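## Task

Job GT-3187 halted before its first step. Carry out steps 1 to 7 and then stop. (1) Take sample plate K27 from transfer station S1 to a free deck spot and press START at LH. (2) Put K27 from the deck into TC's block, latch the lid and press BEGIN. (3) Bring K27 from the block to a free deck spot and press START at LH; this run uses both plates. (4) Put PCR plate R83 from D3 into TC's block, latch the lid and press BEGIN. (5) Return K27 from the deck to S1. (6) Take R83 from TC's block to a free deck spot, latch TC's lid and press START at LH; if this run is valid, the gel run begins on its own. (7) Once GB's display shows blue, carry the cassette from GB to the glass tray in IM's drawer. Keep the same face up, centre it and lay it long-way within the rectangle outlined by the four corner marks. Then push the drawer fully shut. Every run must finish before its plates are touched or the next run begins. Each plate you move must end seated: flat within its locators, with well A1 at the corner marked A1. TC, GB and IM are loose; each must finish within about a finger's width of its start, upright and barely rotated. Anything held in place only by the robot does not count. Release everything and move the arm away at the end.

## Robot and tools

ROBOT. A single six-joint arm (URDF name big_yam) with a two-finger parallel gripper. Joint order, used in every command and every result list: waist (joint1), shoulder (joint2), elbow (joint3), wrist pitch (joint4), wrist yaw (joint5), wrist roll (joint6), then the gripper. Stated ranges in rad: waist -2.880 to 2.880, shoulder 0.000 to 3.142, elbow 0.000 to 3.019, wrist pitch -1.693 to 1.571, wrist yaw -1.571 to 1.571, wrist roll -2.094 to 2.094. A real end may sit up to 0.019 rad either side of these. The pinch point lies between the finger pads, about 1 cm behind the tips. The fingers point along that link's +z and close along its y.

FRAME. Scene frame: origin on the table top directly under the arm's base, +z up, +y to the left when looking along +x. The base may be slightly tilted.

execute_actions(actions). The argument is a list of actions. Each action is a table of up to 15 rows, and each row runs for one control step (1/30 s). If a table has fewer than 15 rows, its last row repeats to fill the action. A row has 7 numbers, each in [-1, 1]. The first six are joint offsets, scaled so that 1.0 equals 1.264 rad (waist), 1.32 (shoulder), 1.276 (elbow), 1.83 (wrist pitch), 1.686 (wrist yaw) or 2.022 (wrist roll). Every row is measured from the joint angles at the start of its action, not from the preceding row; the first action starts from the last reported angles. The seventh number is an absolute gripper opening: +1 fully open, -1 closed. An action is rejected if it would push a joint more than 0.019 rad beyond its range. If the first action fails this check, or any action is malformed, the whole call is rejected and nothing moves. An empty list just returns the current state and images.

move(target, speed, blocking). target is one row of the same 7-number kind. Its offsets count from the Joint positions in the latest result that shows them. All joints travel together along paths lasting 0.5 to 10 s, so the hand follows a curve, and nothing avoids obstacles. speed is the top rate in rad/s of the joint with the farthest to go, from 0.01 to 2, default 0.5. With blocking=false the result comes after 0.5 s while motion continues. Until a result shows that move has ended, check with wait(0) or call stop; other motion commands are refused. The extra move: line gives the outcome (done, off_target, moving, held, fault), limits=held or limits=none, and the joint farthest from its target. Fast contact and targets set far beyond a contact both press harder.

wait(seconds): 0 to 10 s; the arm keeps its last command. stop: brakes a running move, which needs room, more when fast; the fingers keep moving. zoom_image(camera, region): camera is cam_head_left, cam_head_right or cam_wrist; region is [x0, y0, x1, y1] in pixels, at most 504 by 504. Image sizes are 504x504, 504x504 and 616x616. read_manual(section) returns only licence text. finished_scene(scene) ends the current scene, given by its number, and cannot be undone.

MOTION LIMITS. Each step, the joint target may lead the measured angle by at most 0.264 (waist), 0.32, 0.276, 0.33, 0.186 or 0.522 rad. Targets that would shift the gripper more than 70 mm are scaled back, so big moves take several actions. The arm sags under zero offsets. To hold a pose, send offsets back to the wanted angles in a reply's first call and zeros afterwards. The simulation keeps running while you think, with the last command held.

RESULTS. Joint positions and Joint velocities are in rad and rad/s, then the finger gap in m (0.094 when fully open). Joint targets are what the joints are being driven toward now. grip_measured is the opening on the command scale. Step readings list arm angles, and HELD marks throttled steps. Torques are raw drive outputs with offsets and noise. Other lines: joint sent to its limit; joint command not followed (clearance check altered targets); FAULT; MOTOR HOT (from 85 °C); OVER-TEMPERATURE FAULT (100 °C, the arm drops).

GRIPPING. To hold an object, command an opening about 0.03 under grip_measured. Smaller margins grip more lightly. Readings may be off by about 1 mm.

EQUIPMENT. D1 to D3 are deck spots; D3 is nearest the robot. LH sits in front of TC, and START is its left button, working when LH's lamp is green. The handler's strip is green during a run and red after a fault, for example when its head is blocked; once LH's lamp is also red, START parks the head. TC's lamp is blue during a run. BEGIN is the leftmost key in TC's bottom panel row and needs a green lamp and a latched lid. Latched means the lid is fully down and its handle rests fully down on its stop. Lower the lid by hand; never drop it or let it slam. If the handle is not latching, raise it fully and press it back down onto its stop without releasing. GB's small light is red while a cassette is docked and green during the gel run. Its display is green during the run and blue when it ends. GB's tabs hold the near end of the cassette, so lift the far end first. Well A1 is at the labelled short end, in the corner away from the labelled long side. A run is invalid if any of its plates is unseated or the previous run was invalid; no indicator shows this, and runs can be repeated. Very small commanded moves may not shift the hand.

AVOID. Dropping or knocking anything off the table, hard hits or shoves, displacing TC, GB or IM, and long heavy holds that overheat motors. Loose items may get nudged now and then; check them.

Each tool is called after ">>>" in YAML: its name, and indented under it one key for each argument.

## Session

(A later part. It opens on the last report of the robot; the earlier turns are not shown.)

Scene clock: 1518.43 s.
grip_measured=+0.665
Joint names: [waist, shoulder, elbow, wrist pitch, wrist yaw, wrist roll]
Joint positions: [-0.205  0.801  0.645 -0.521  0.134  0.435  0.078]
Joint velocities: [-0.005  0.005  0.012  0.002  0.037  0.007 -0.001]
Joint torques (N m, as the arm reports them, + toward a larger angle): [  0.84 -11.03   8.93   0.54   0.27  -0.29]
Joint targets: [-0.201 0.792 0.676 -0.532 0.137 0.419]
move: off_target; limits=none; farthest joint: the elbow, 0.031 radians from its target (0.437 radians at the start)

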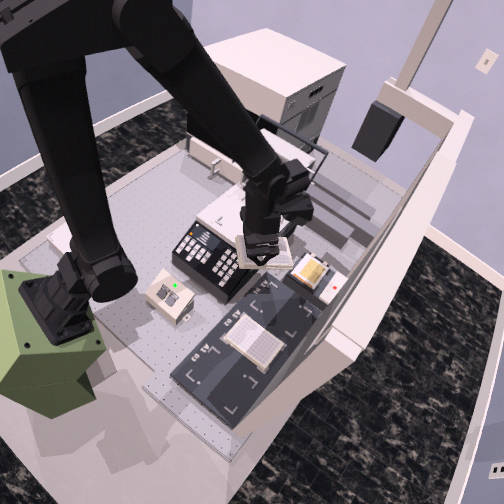

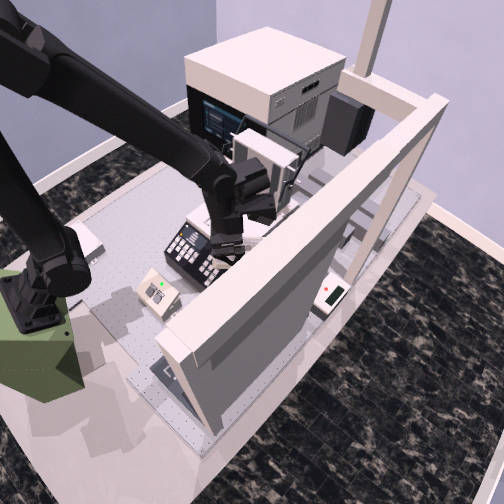

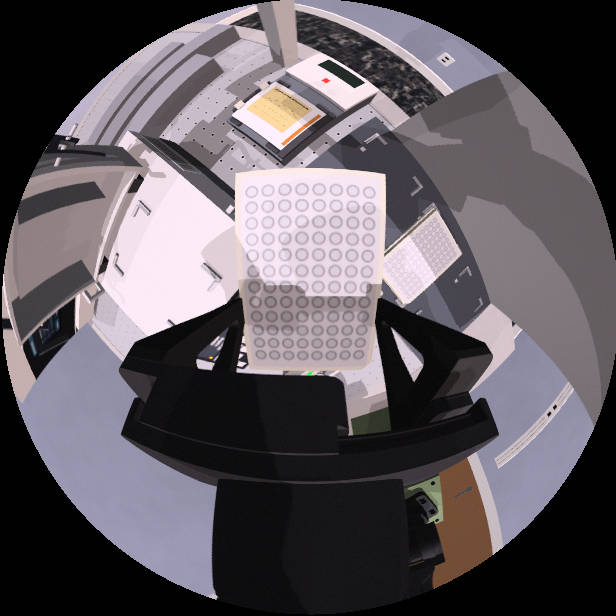

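>>> zoom_image:
  camera: "cam_head_left"
  region: [215, 200, 315, 300]

Region (215, 200, 315, 300) of cam_head_left's 504x504 image, scaled by 5.040, with more detail than that image has.

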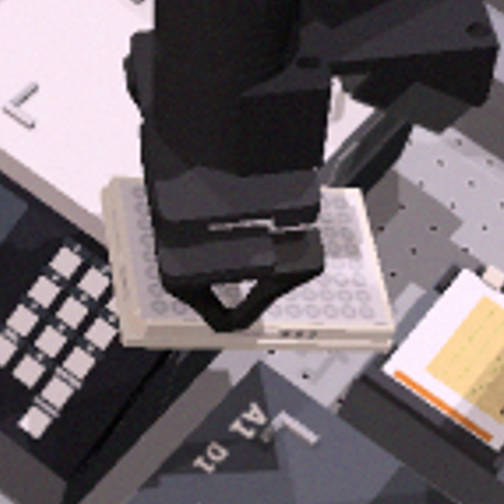

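>>> move:
  target: [0.303, 0.1303, 0.1215, 0.0634, 0.086, -0.2854, 0.635]
  speed: 0.35

Scene clock: 1525.93 s.
grip_measured=+0.665
Joint names: [waist, shoulder, elbow, wrist pitch, wrist yaw, wrist roll]
Joint positions: [ 0.171  0.955  0.762 -0.419  0.276 -0.125  0.078]
Joint velocities: [-0.015 -0.015 -0.002 -0.002 -0.007  0.051 -0.   ]
Joint torques (N m, as the arm reports them, + toward a larger angle): [  3.22 -10.21   9.33   1.61   0.16  -0.23]
Joint targets: [0.177 0.973 0.800 -0.406 0.279 -0.142]
move: off_target; limits=none; farthest joint: the elbow, 0.038 radians from its target (0.155 radians at the start)

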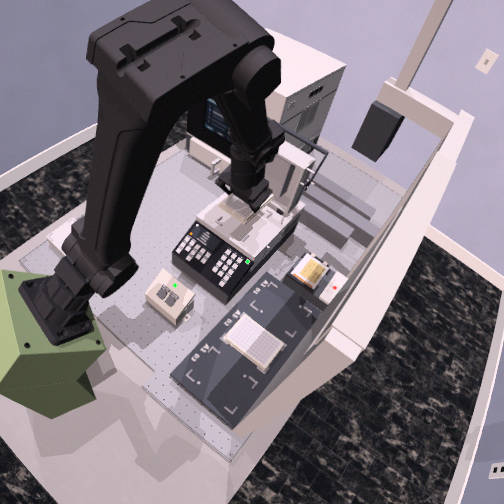

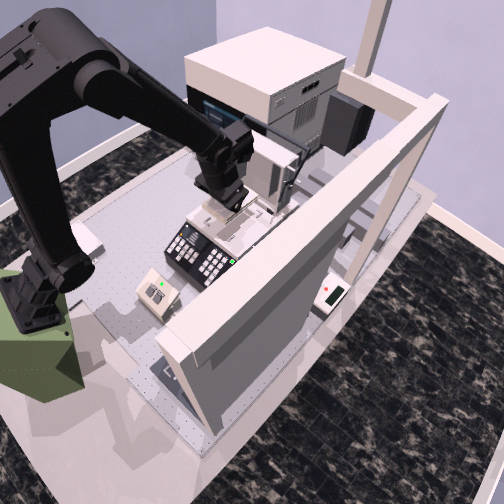

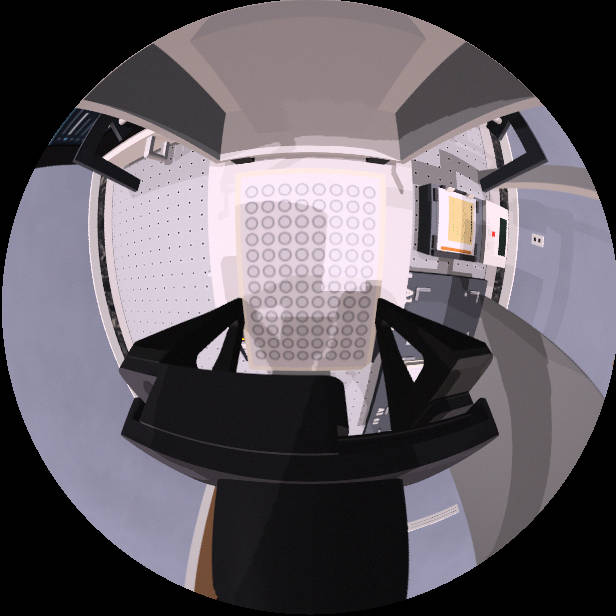

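>>> move:
  target: [-0.0435, 0.1205, 0.0329, 0.0874, -0.0231, -0.0198, 0.635]
  speed: 0.15

Scene clock: 1529.73 s.
grip_measured=+0.665
Joint names: [waist, shoulder, elbow, wrist pitch, wrist yaw, wrist roll]
Joint positions: [ 0.128  1.097  0.77  -0.273  0.24  -0.149  0.078]
Joint velocities: [-0.005 -0.015 -0.022 -0.017 -0.022 -0.007  0.   ]
Joint torques (N m, as the arm reports them, + toward a larger angle): [  1.44 -12.28   7.94   1.59  -0.06  -0.23]
Joint targets: [0.116 1.114 0.804 -0.259 0.237 -0.165]
move: off_target; limits=none; farthest joint: the elbow, 0.034 radians from its target (0.042 radians at the start)

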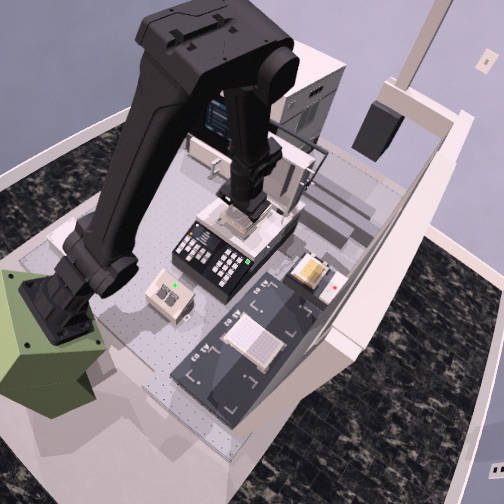

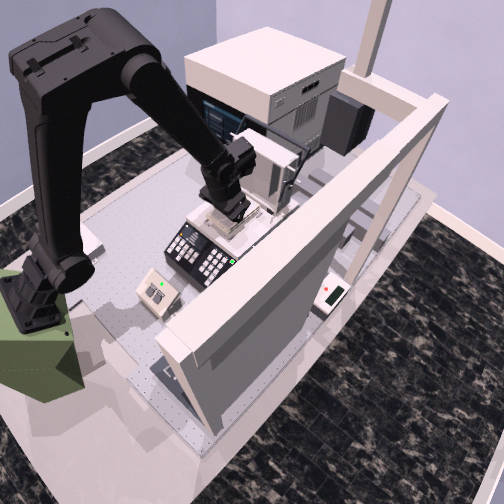

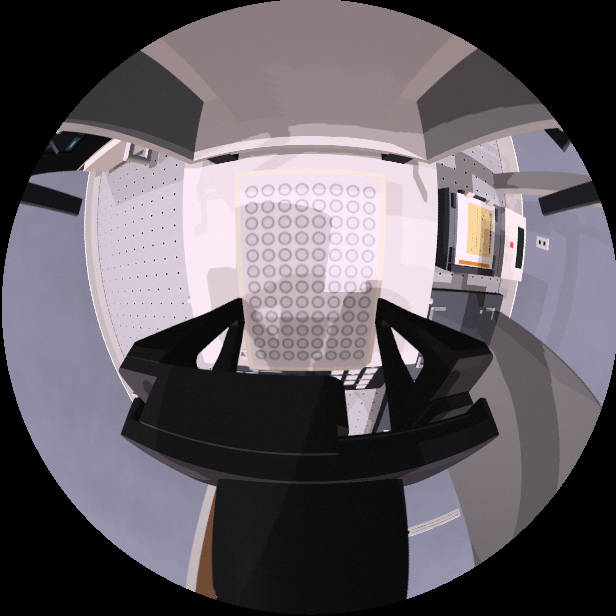

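>>> move:
  target: [-0.0195, 0.047, 0.0274, 0.0301, -0.0089, -0.0119, 0.635]
  speed: 0.06

>>> zoom_image:
  camera: "cam_wrist"
  region: [190, 130, 430, 370]

Scene clock: 1533.70 s.
grip_measured=+0.665
Joint names: [waist, shoulder, elbow, wrist pitch, wrist yaw, wrist roll]
Joint positions: [ 0.115  1.139  0.77  -0.232  0.228 -0.157  0.078]
Joint velocities: [-0.015  0.005  0.002 -0.012 -0.007  0.022  0.   ]
Joint torques (N m, as the arm reports them, + toward a larger angle): [  1.22 -11.29   7.68   1.62  -0.09  -0.22]
Joint targets: [0.103 1.159 0.804 -0.218 0.225 -0.173]
move: off_target; limits=none; farthest joint: the elbow, 0.035 radians from its target (0.035 radians at the start)

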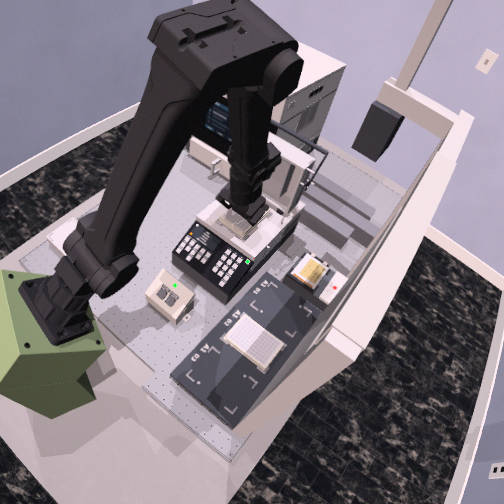

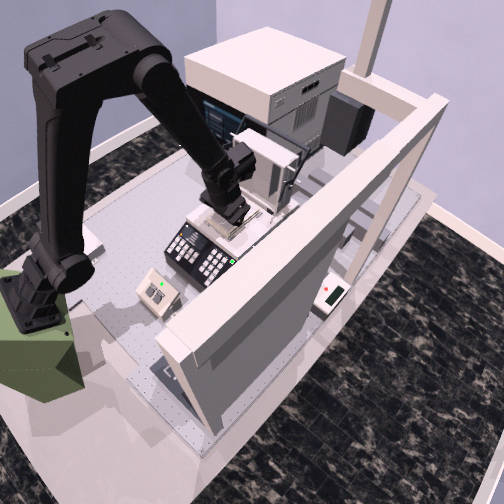

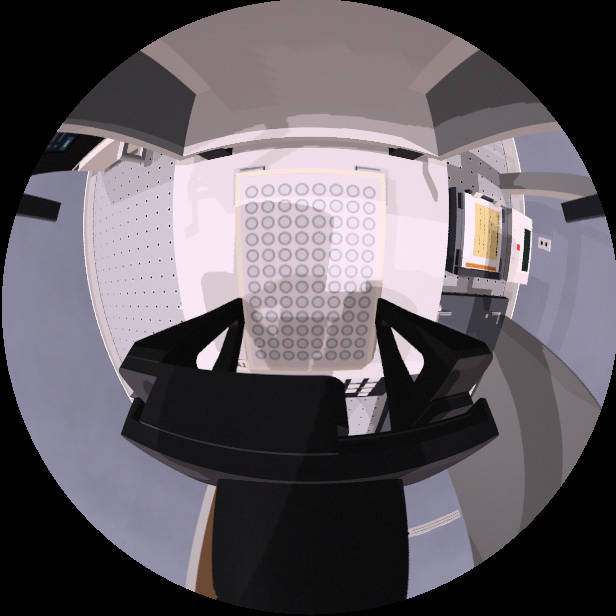

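Region (190, 130, 430, 370) of cam_wrist's 616x616 image, scaled by 2.100, with more detail than that image has.

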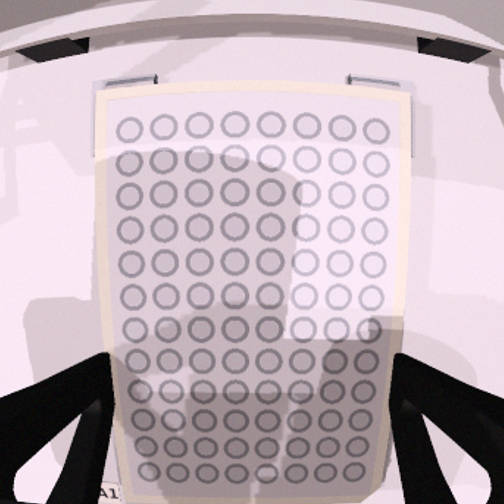

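>>> move:
  target: [-0.0134, 0.0318, 0.0318, 0.0175, -0.0047, -0.0099, 0.635]
  speed: 0.04

>>> zoom_image:
  camera: "cam_wrist"
  region: [190, 130, 430, 370]

Scene clock: 1538.90 s.
grip_measured=+0.665
Joint names: [waist, shoulder, elbow, wrist pitch, wrist yaw, wrist roll]
Joint positions: [ 0.111  1.159  0.775 -0.216  0.224 -0.161  0.078]
Joint velocities: [-0.015 -0.015 -0.002 -0.007  0.051 -0.066  0.001]
Joint torques (N m, as the arm reports them, + toward a larger angle): [  1.19 -11.6    7.59   1.75  -0.08  -0.27]
Joint targets: [0.098 1.181 0.810 -0.200 0.220 -0.177]
move: off_target; limits=none; farthest joint: the elbow, 0.036 radians from its target (0.041 radians at the start)

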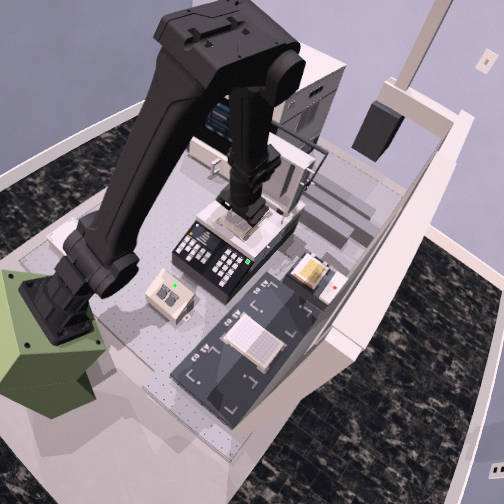

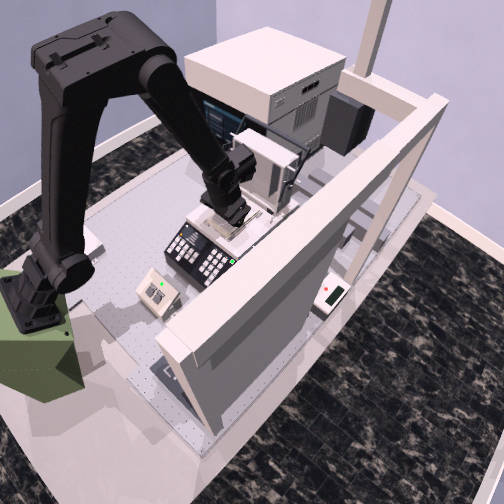

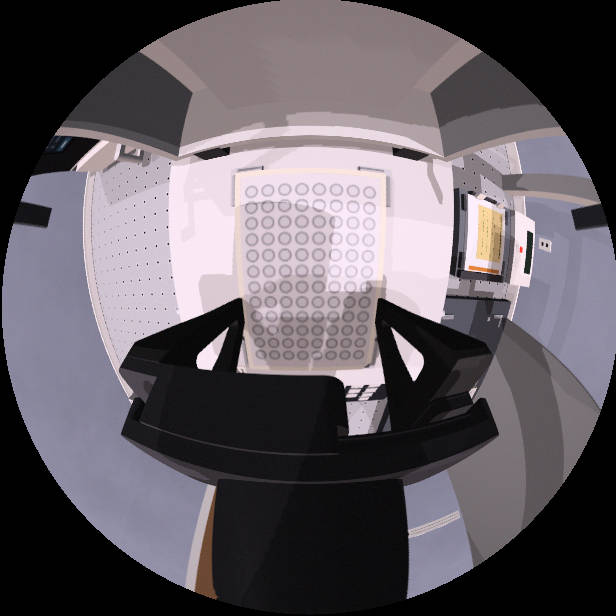

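Region (190, 130, 430, 370) of cam_wrist's 616x616 image, scaled by 2.100, with more detail than that image has.

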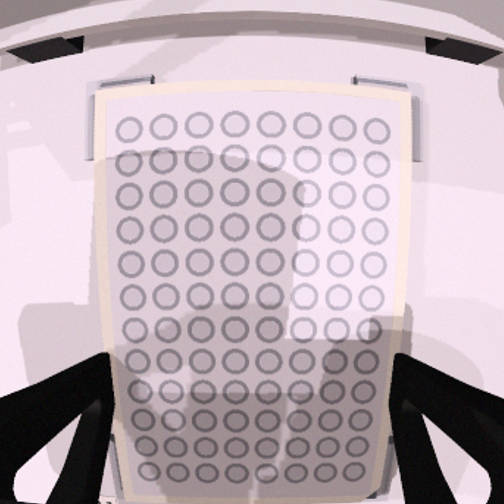

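>>> move:
  target: [-0.0103, 0.0195, 0.027, 0.0095, -0.0024, -0.0079, 0.635]
  speed: 0.03

>>> move:
  target: [-0.008, 0.012, 0.026, 0.007, -0.002, -0.007, 1.0]
  speed: 0.03

>>> zoom_image:
  camera: "cam_wrist"
  region: [190, 130, 430, 370]

Scene clock: 1543.53 s.
grip_measured=+0.665
Joint names: [waist, shoulder, elbow, wrist pitch, wrist yaw, wrist roll]
Joint positions: [ 0.111  1.159  0.775 -0.216  0.224 -0.161  0.078]
Joint velocities: [-0.015  0.005 -0.002  0.007 -0.051 -0.095 -0.002]
Joint torques (N m, as the arm reports them, + toward a larger angle): [  1.47 -11.32   7.53   1.94  -0.11  -0.28]
Joint targets: [0.098 1.185 0.809 -0.198 0.220 -0.177]
move: off_target; limits=none; farthest joint: the elbow, 0.035 radians from its target (0.035 radians at the start)

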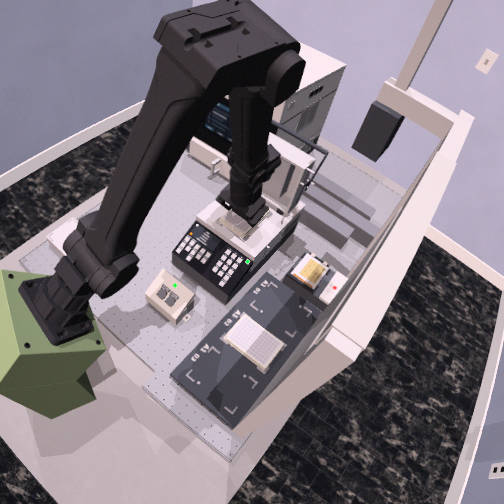

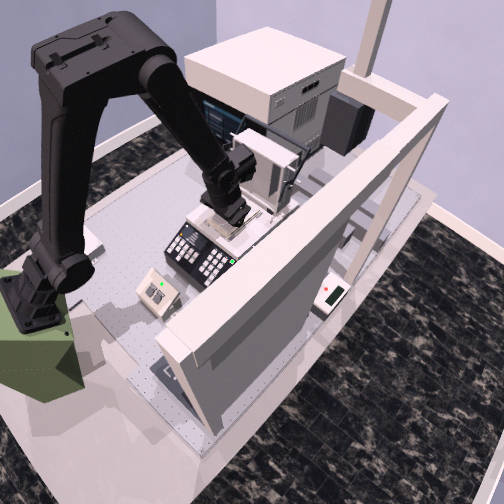

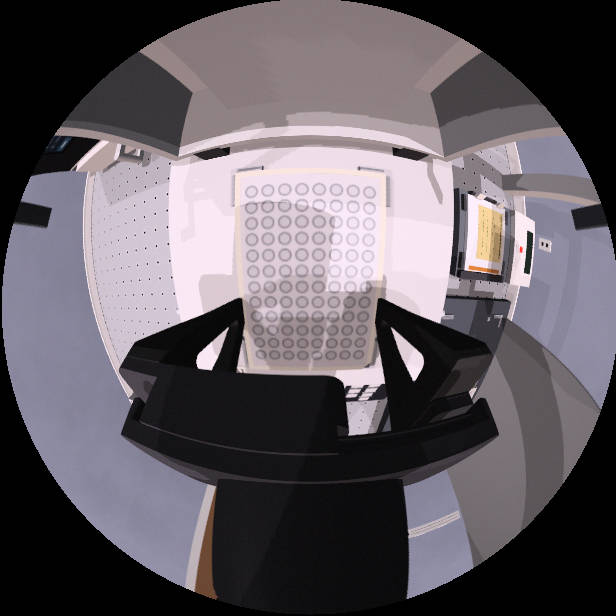

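Scene clock: 1544.87 s.
grip_measured=+1.000
Joint names: [waist, shoulder, elbow, wrist pitch, wrist yaw, wrist roll]
Joint positions: [ 0.111  1.159  0.775 -0.216  0.224 -0.161  0.094]
Joint velocities: [-0.005 -0.015 -0.002  0.002  0.125 -0.022  0.   ]
Joint torques (N m, as the arm reports them, + toward a larger angle): [  1.48 -11.8    7.53   1.68  -0.09  -0.27]
Joint targets: [0.101 1.175 0.808 -0.203 0.221 -0.175]
move: off_target; limits=none; farthest joint: the elbow, 0.034 radians from its target (0.034 radians at the start)

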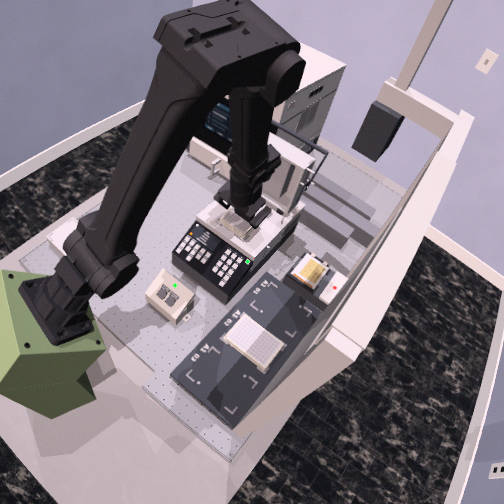

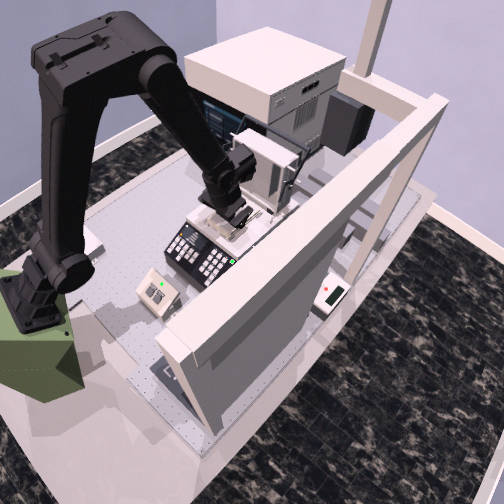

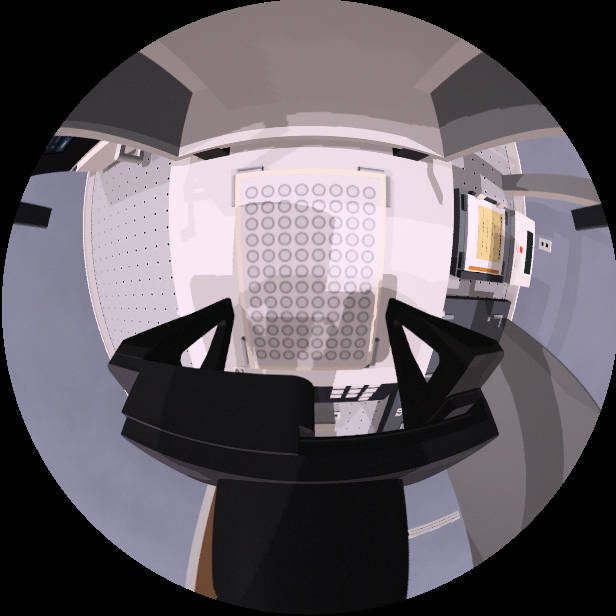

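Region (190, 130, 430, 370) of cam_wrist's 616x616 image, scaled by 2.100, with more detail than that image has.

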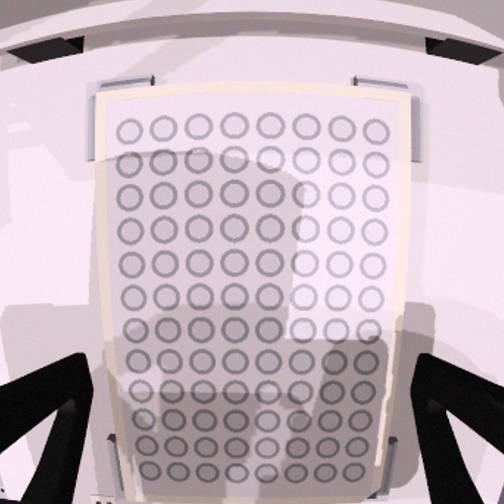

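>>> move:
  target: [0.053, -0.1606, 0.0196, -0.1164, 0.0326, 0.0252, 1.0]
  speed: 0.2

>>> move:
  target: [0.159, -0.1803, 0.141, -0.2328, 0.0955, 0.0742, 1.0]
  speed: 0.4

>>> zoom_image:
  camera: "cam_head_left"
  region: [180, 160, 320, 300]

Scene clock: 1550.90 s.
grip_measured=+1.000
Joint names: [waist, shoulder, elbow, wrist pitch, wrist yaw, wrist roll]
Joint positions: [ 0.168  0.953  0.775 -0.418  0.276 -0.126  0.094]
Joint velocities: [-0.024 -0.005  0.002  0.002 -0.051 -0.007  0.   ]
Joint torques (N m, as the arm reports them, + toward a larger angle): [  3.17 -12.66   8.33   0.85   0.16   0.1 ]
Joint targets: [0.178 0.947 0.800 -0.429 0.279 -0.110]
move: off_target; limits=none; farthest joint: the elbow, 0.025 radians from its target (0.025 radians at the start)

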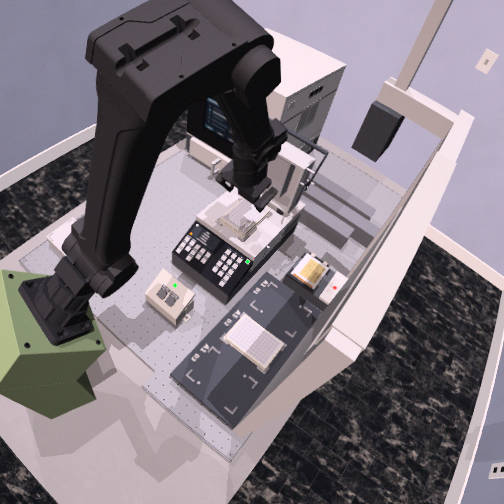

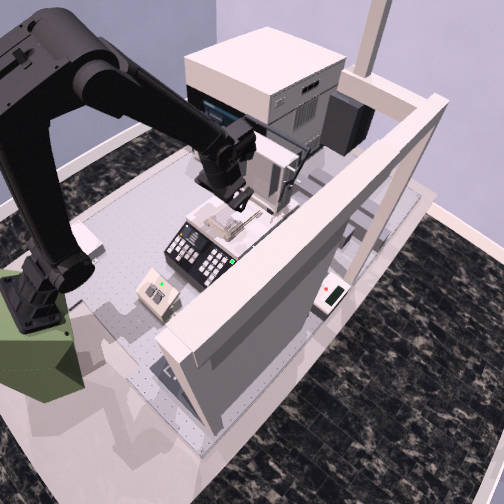

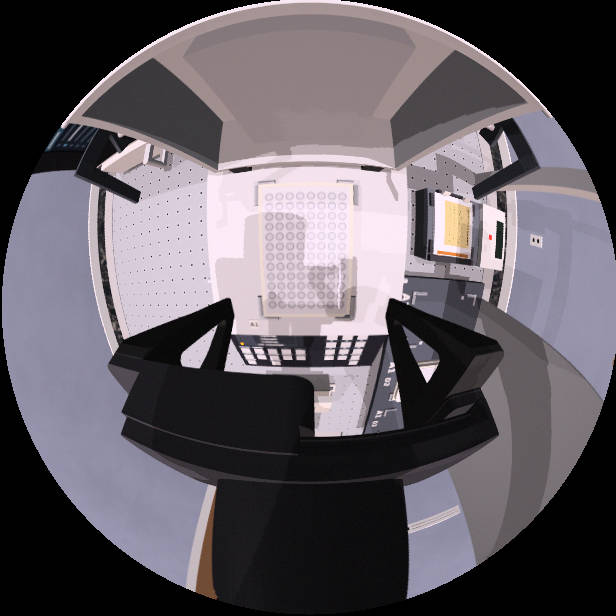

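Scene clock: 1552.57 s.
grip_measured=+1.000
Joint names: [waist, shoulder, elbow, wrist pitch, wrist yaw, wrist roll]
Joint positions: [ 0.361  0.718  0.914 -0.834  0.434  0.007  0.094]
Joint velocities: [ 0.005  0.005  0.002  0.002 -0.007 -0.081  0.   ]
Joint torques (N m, as the arm reports them, + toward a larger angle): [ 1.87 -9.54 11.62  0.68  0.21  0.12]
Joint targets: [0.369 0.715 0.955 -0.844 0.436 0.024]
move: off_target; limits=none; farthest joint: the elbow, 0.041 radians from its target (0.180 radians at the start)

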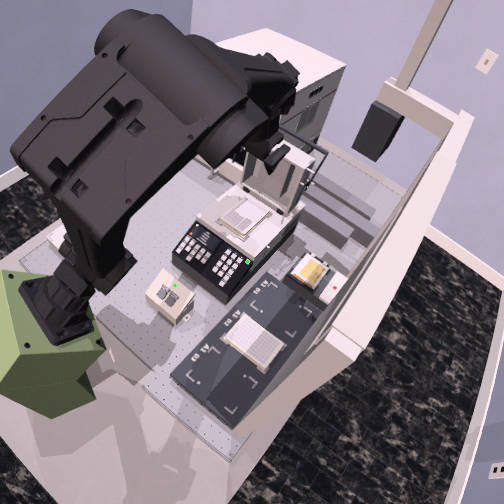

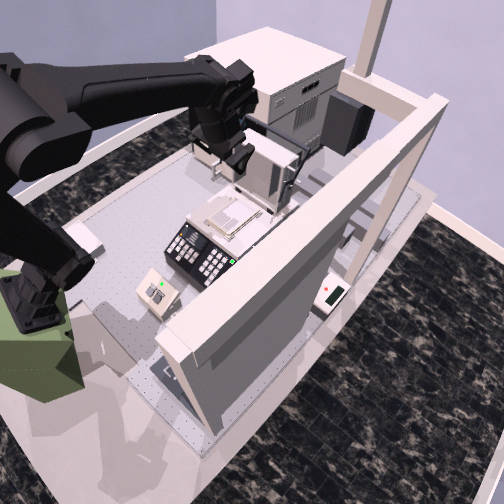

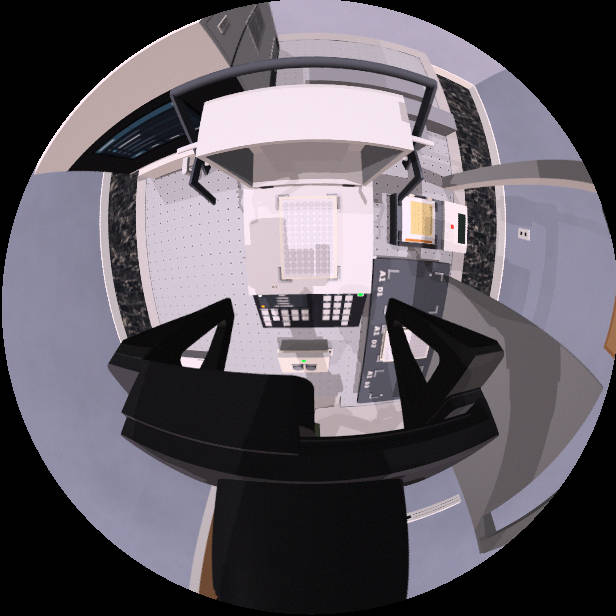

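Region (180, 160, 320, 300) of cam_head_left's 504x504 image, scaled by 3.600, with more detail than that image has.

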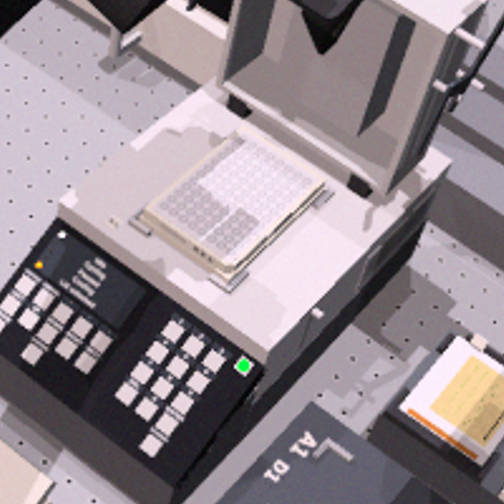

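>>> move:
  target: [-0.0419, 0.3924, 0.5745, -0.164, -0.0261, 0.778, 0.0]
  speed: 0.6

Scene clock: 1558.83 s.
grip_measured=+0.001
Joint names: [waist, shoulder, elbow, wrist pitch, wrist yaw, wrist roll]
Joint positions: [ 0.322  1.212  1.597 -1.123  0.393  1.564  0.047]
Joint velocities: [-0.015 -0.005 -0.007  0.002 -0.037 -0.007 -0.001]
Joint torques (N m, as the arm reports them, + toward a larger angle): [  2.95 -15.62  12.55   0.48   0.05   0.09]
Joint targets: [0.308 1.236 1.647 -1.134 0.390 1.580]
move: off_target; limits=none; farthest joint: the elbow, 0.050 radians from its target (0.733 radians at the start)

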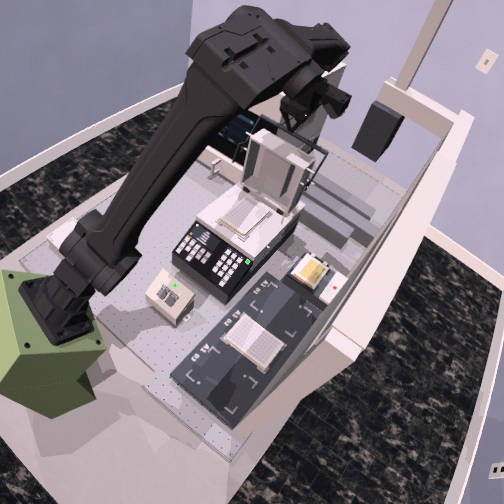

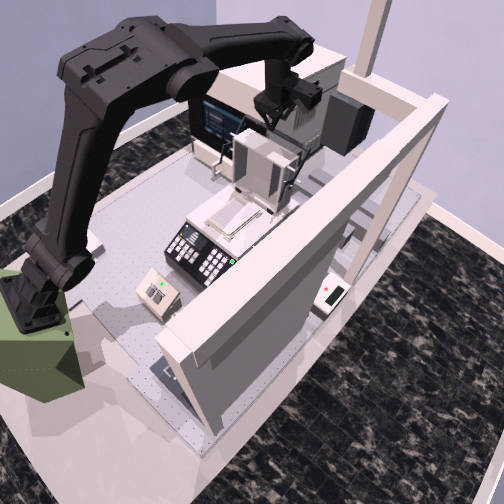

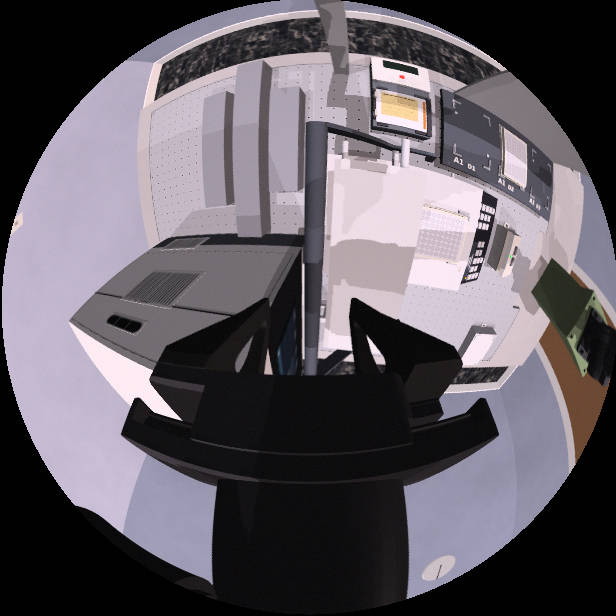

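>>> move:
  target: [-0.0435, 0.0689, -0.0078, 0.0574, -0.0184, -0.0158, -0.2]
  speed: 0.1

Scene clock: 1563.10 s.
grip_measured=-0.198
Joint names: [waist, shoulder, elbow, wrist pitch, wrist yaw, wrist roll]
Joint positions: [ 0.28   1.278  1.594 -1.03   0.365  1.548  0.038]
Joint velocities: [-0.005 -0.015 -0.012 -0.002  0.022 -0.11   0.   ]
Joint torques (N m, as the arm reports them, + toward a larger angle): [  3.29 -16.74   8.04   1.52   0.02  -0.27]
Joint targets: [0.266 1.303 1.587 -1.018 0.362 1.532]
move: off_target; limits=none; farthest joint: the shoulder, 0.025 radians from its target (0.091 radians at the start)

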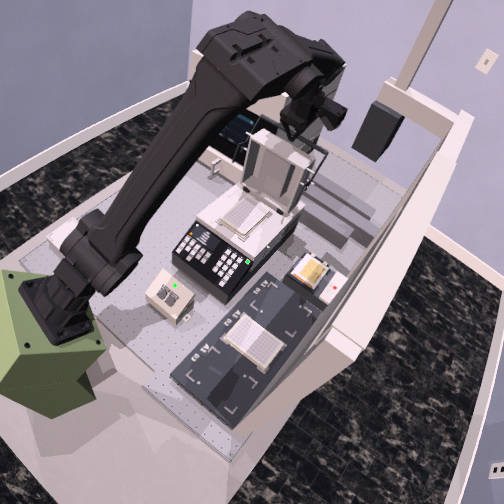

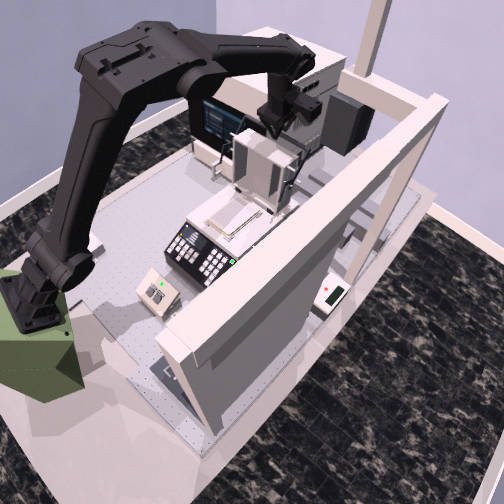

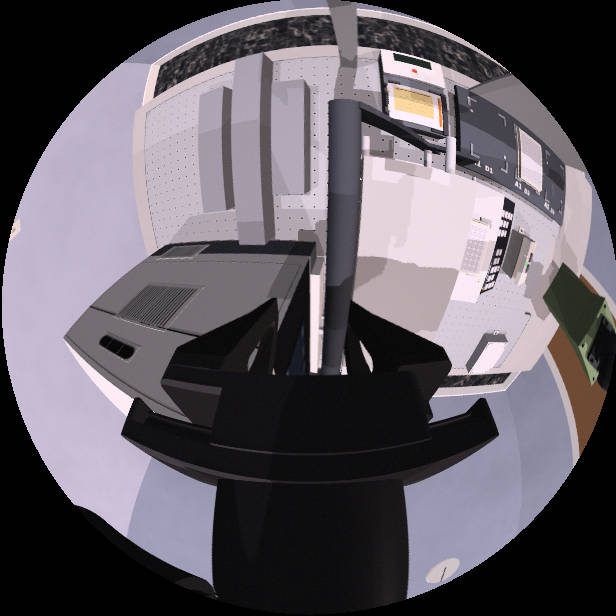

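Elbow needs −0.019 more.

>>> move:
  target: [-0.011, 0.019, -0.0205, 0.0065, -0.0018, -0.0079, -0.2]
  speed: 0.05

Scene clock: 1565.43 s.
grip_measured=-0.199
Joint names: [waist, shoulder, elbow, wrist pitch, wrist yaw, wrist roll]
Joint positions: [ 0.28   1.278  1.579 -1.03   0.365  1.548  0.038]
Joint velocities: [-0.005 -0.005 -0.007 -0.002 -0.007  0.022 -0.001]
Joint torques (N m, as the arm reports them, + toward a larger angle): [  2.9  -16.28   7.53   1.32   0.07  -0.26]
Joint targets: [0.266 1.303 1.568 -1.019 0.362 1.532]
move: off_target; limits=none; farthest joint: the shoulder, 0.025 radians from its target (0.025 radians at the start)

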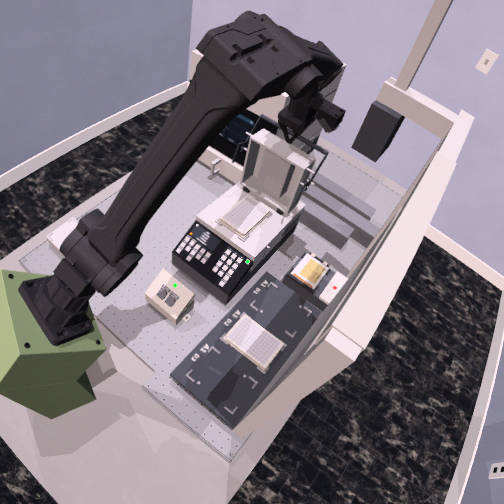

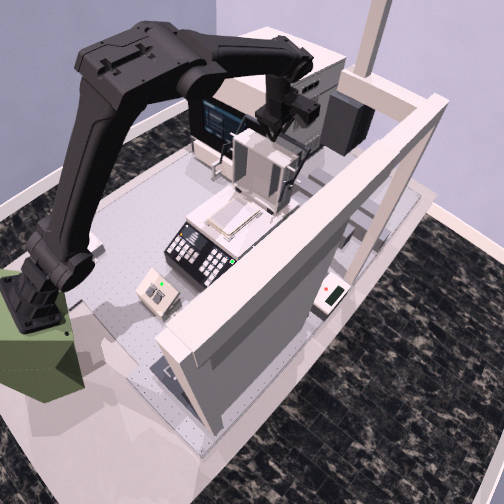

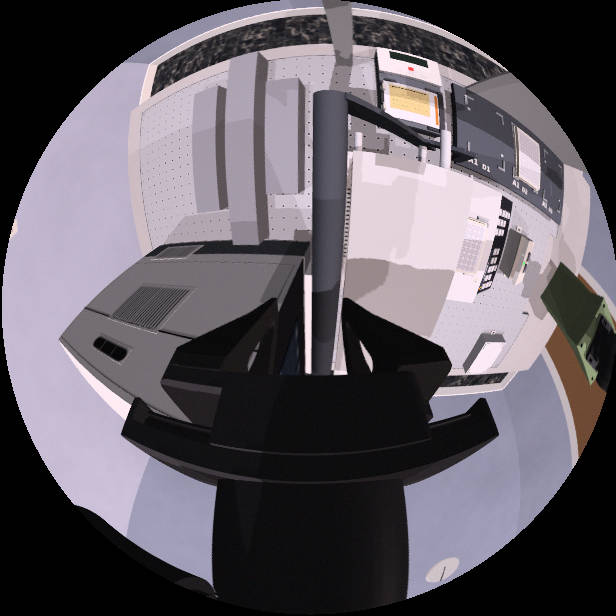

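>>> move:
  target: [-0.011, 0.019, -0.019, 0.0065, -0.0018, -0.0079, -0.45]
  speed: 0.04

Scene clock: 1568.47 s.
grip_measured=-0.449
Joint names: [waist, shoulder, elbow, wrist pitch, wrist yaw, wrist roll]
Joint positions: [ 0.28   1.278  1.569 -1.023  0.365  1.547  0.026]
Joint velocities: [ 0.005 -0.005 -0.002 -0.007 -0.007  0.007  0.   ]
Joint torques (N m, as the arm reports them, + toward a larger angle): [  3.32 -15.91   7.17   0.98   0.03  -0.29]
Joint targets: [0.266 1.303 1.554 -1.018 0.361 1.532]
move: off_target; limits=none; farthest joint: the shoulder, 0.025 radians from its target (0.025 radians at the start)

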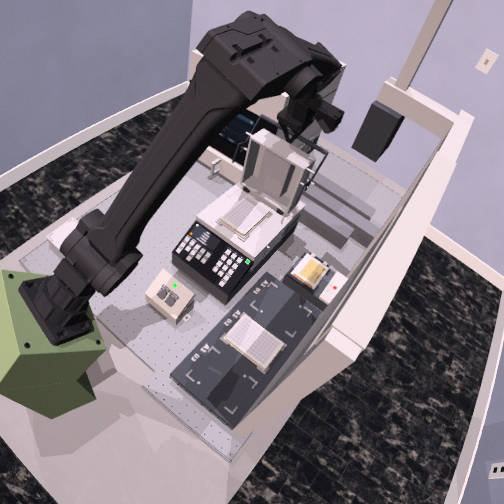

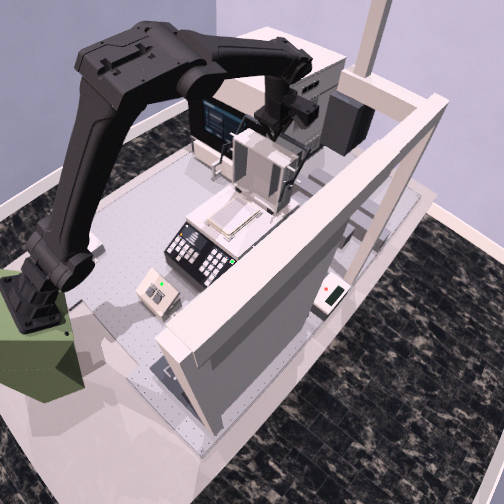

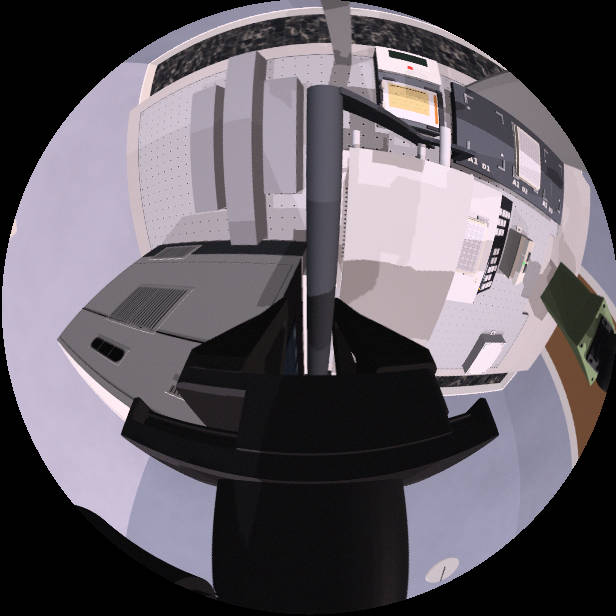

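>>> move:
  target: [-0.004, 0.008, 0.0, -0.004, 0.0, 0.0, -0.785]
  speed: 0.04

Scene clock: 1571.33 s.
grip_measured=-0.776
Joint names: [waist, shoulder, elbow, wrist pitch, wrist yaw, wrist roll]
Joint positions: [ 0.28   1.278  1.567 -1.025  0.365  1.547  0.011]
Joint velocities: [-0.005 -0.024 -0.007  0.007 -0.066  0.022  0.001]
Joint torques (N m, as the arm reports them, + toward a larger angle): [  3.92 -17.63   8.44   0.71   0.1   -0.13]
Joint targets: [0.275 1.288 1.569 -1.031 0.365 1.547]
move: done; limits=none; farthest joint: the shoulder, 0.011 radians from its target (0.011 radians at the start)

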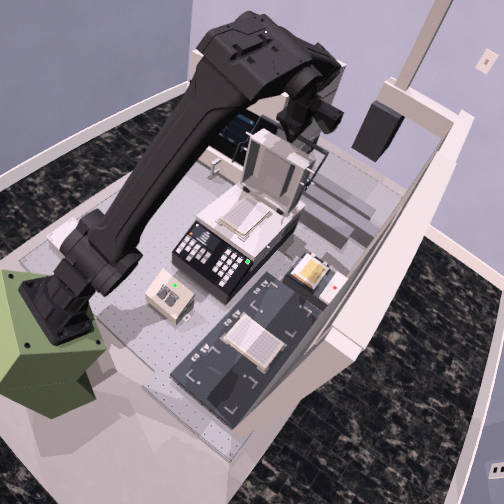

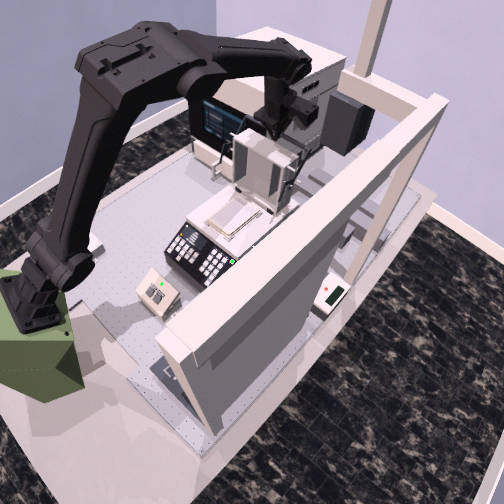

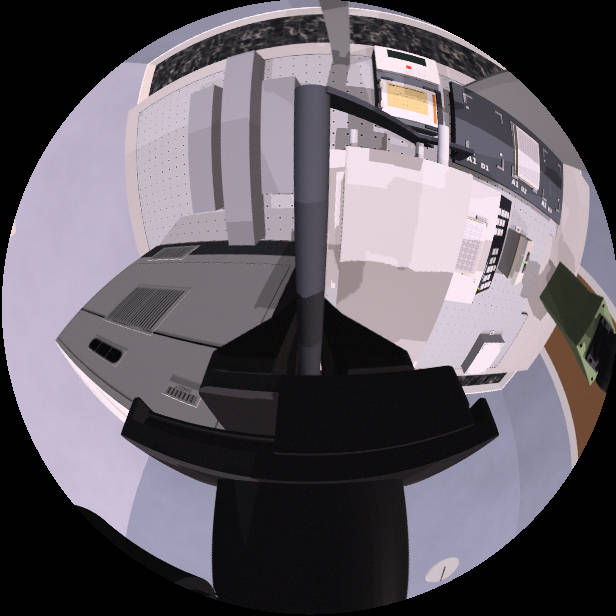

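>>> move:
  target: [0.0103, -0.0508, -0.0792, 0.0514, 0.0089, -0.0129, -0.785]
  speed: 0.08

Scene clock: 1578.07 s.
grip_measured=-0.776
Joint names: [waist, shoulder, elbow, wrist pitch, wrist yaw, wrist roll]
Joint positions: [ 0.285  1.225  1.485 -0.927  0.373  1.528  0.011]
Joint velocities: [-0.005 -0.005 -0.012  0.012 -0.037 -0.037 -0.   ]
Joint torques (N m, as the arm reports them, + toward a larger angle): [  5.1  -19.     6.83   0.78   0.37  -0.18]
Joint targets: [0.293 1.211 1.466 -0.931 0.380 1.521]
move: done; limits=none; farthest joint: the elbow, 0.019 radians from its target (0.101 radians at the start)

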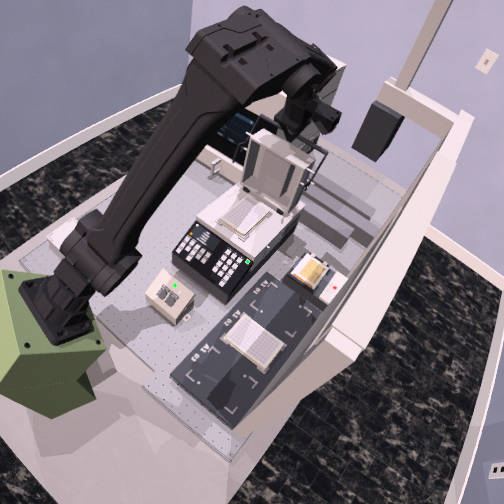

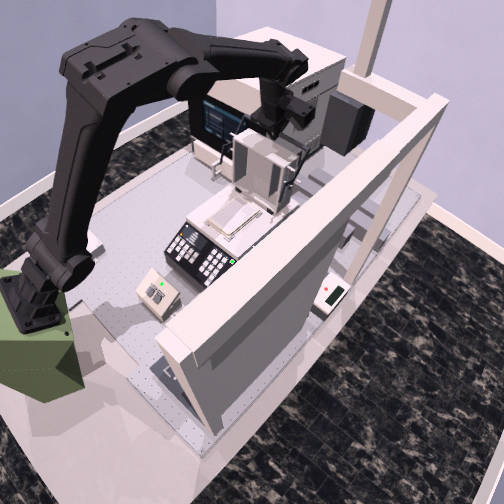

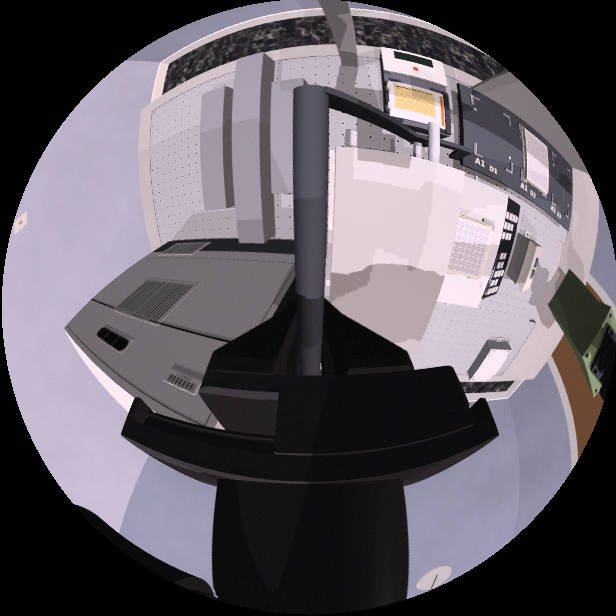

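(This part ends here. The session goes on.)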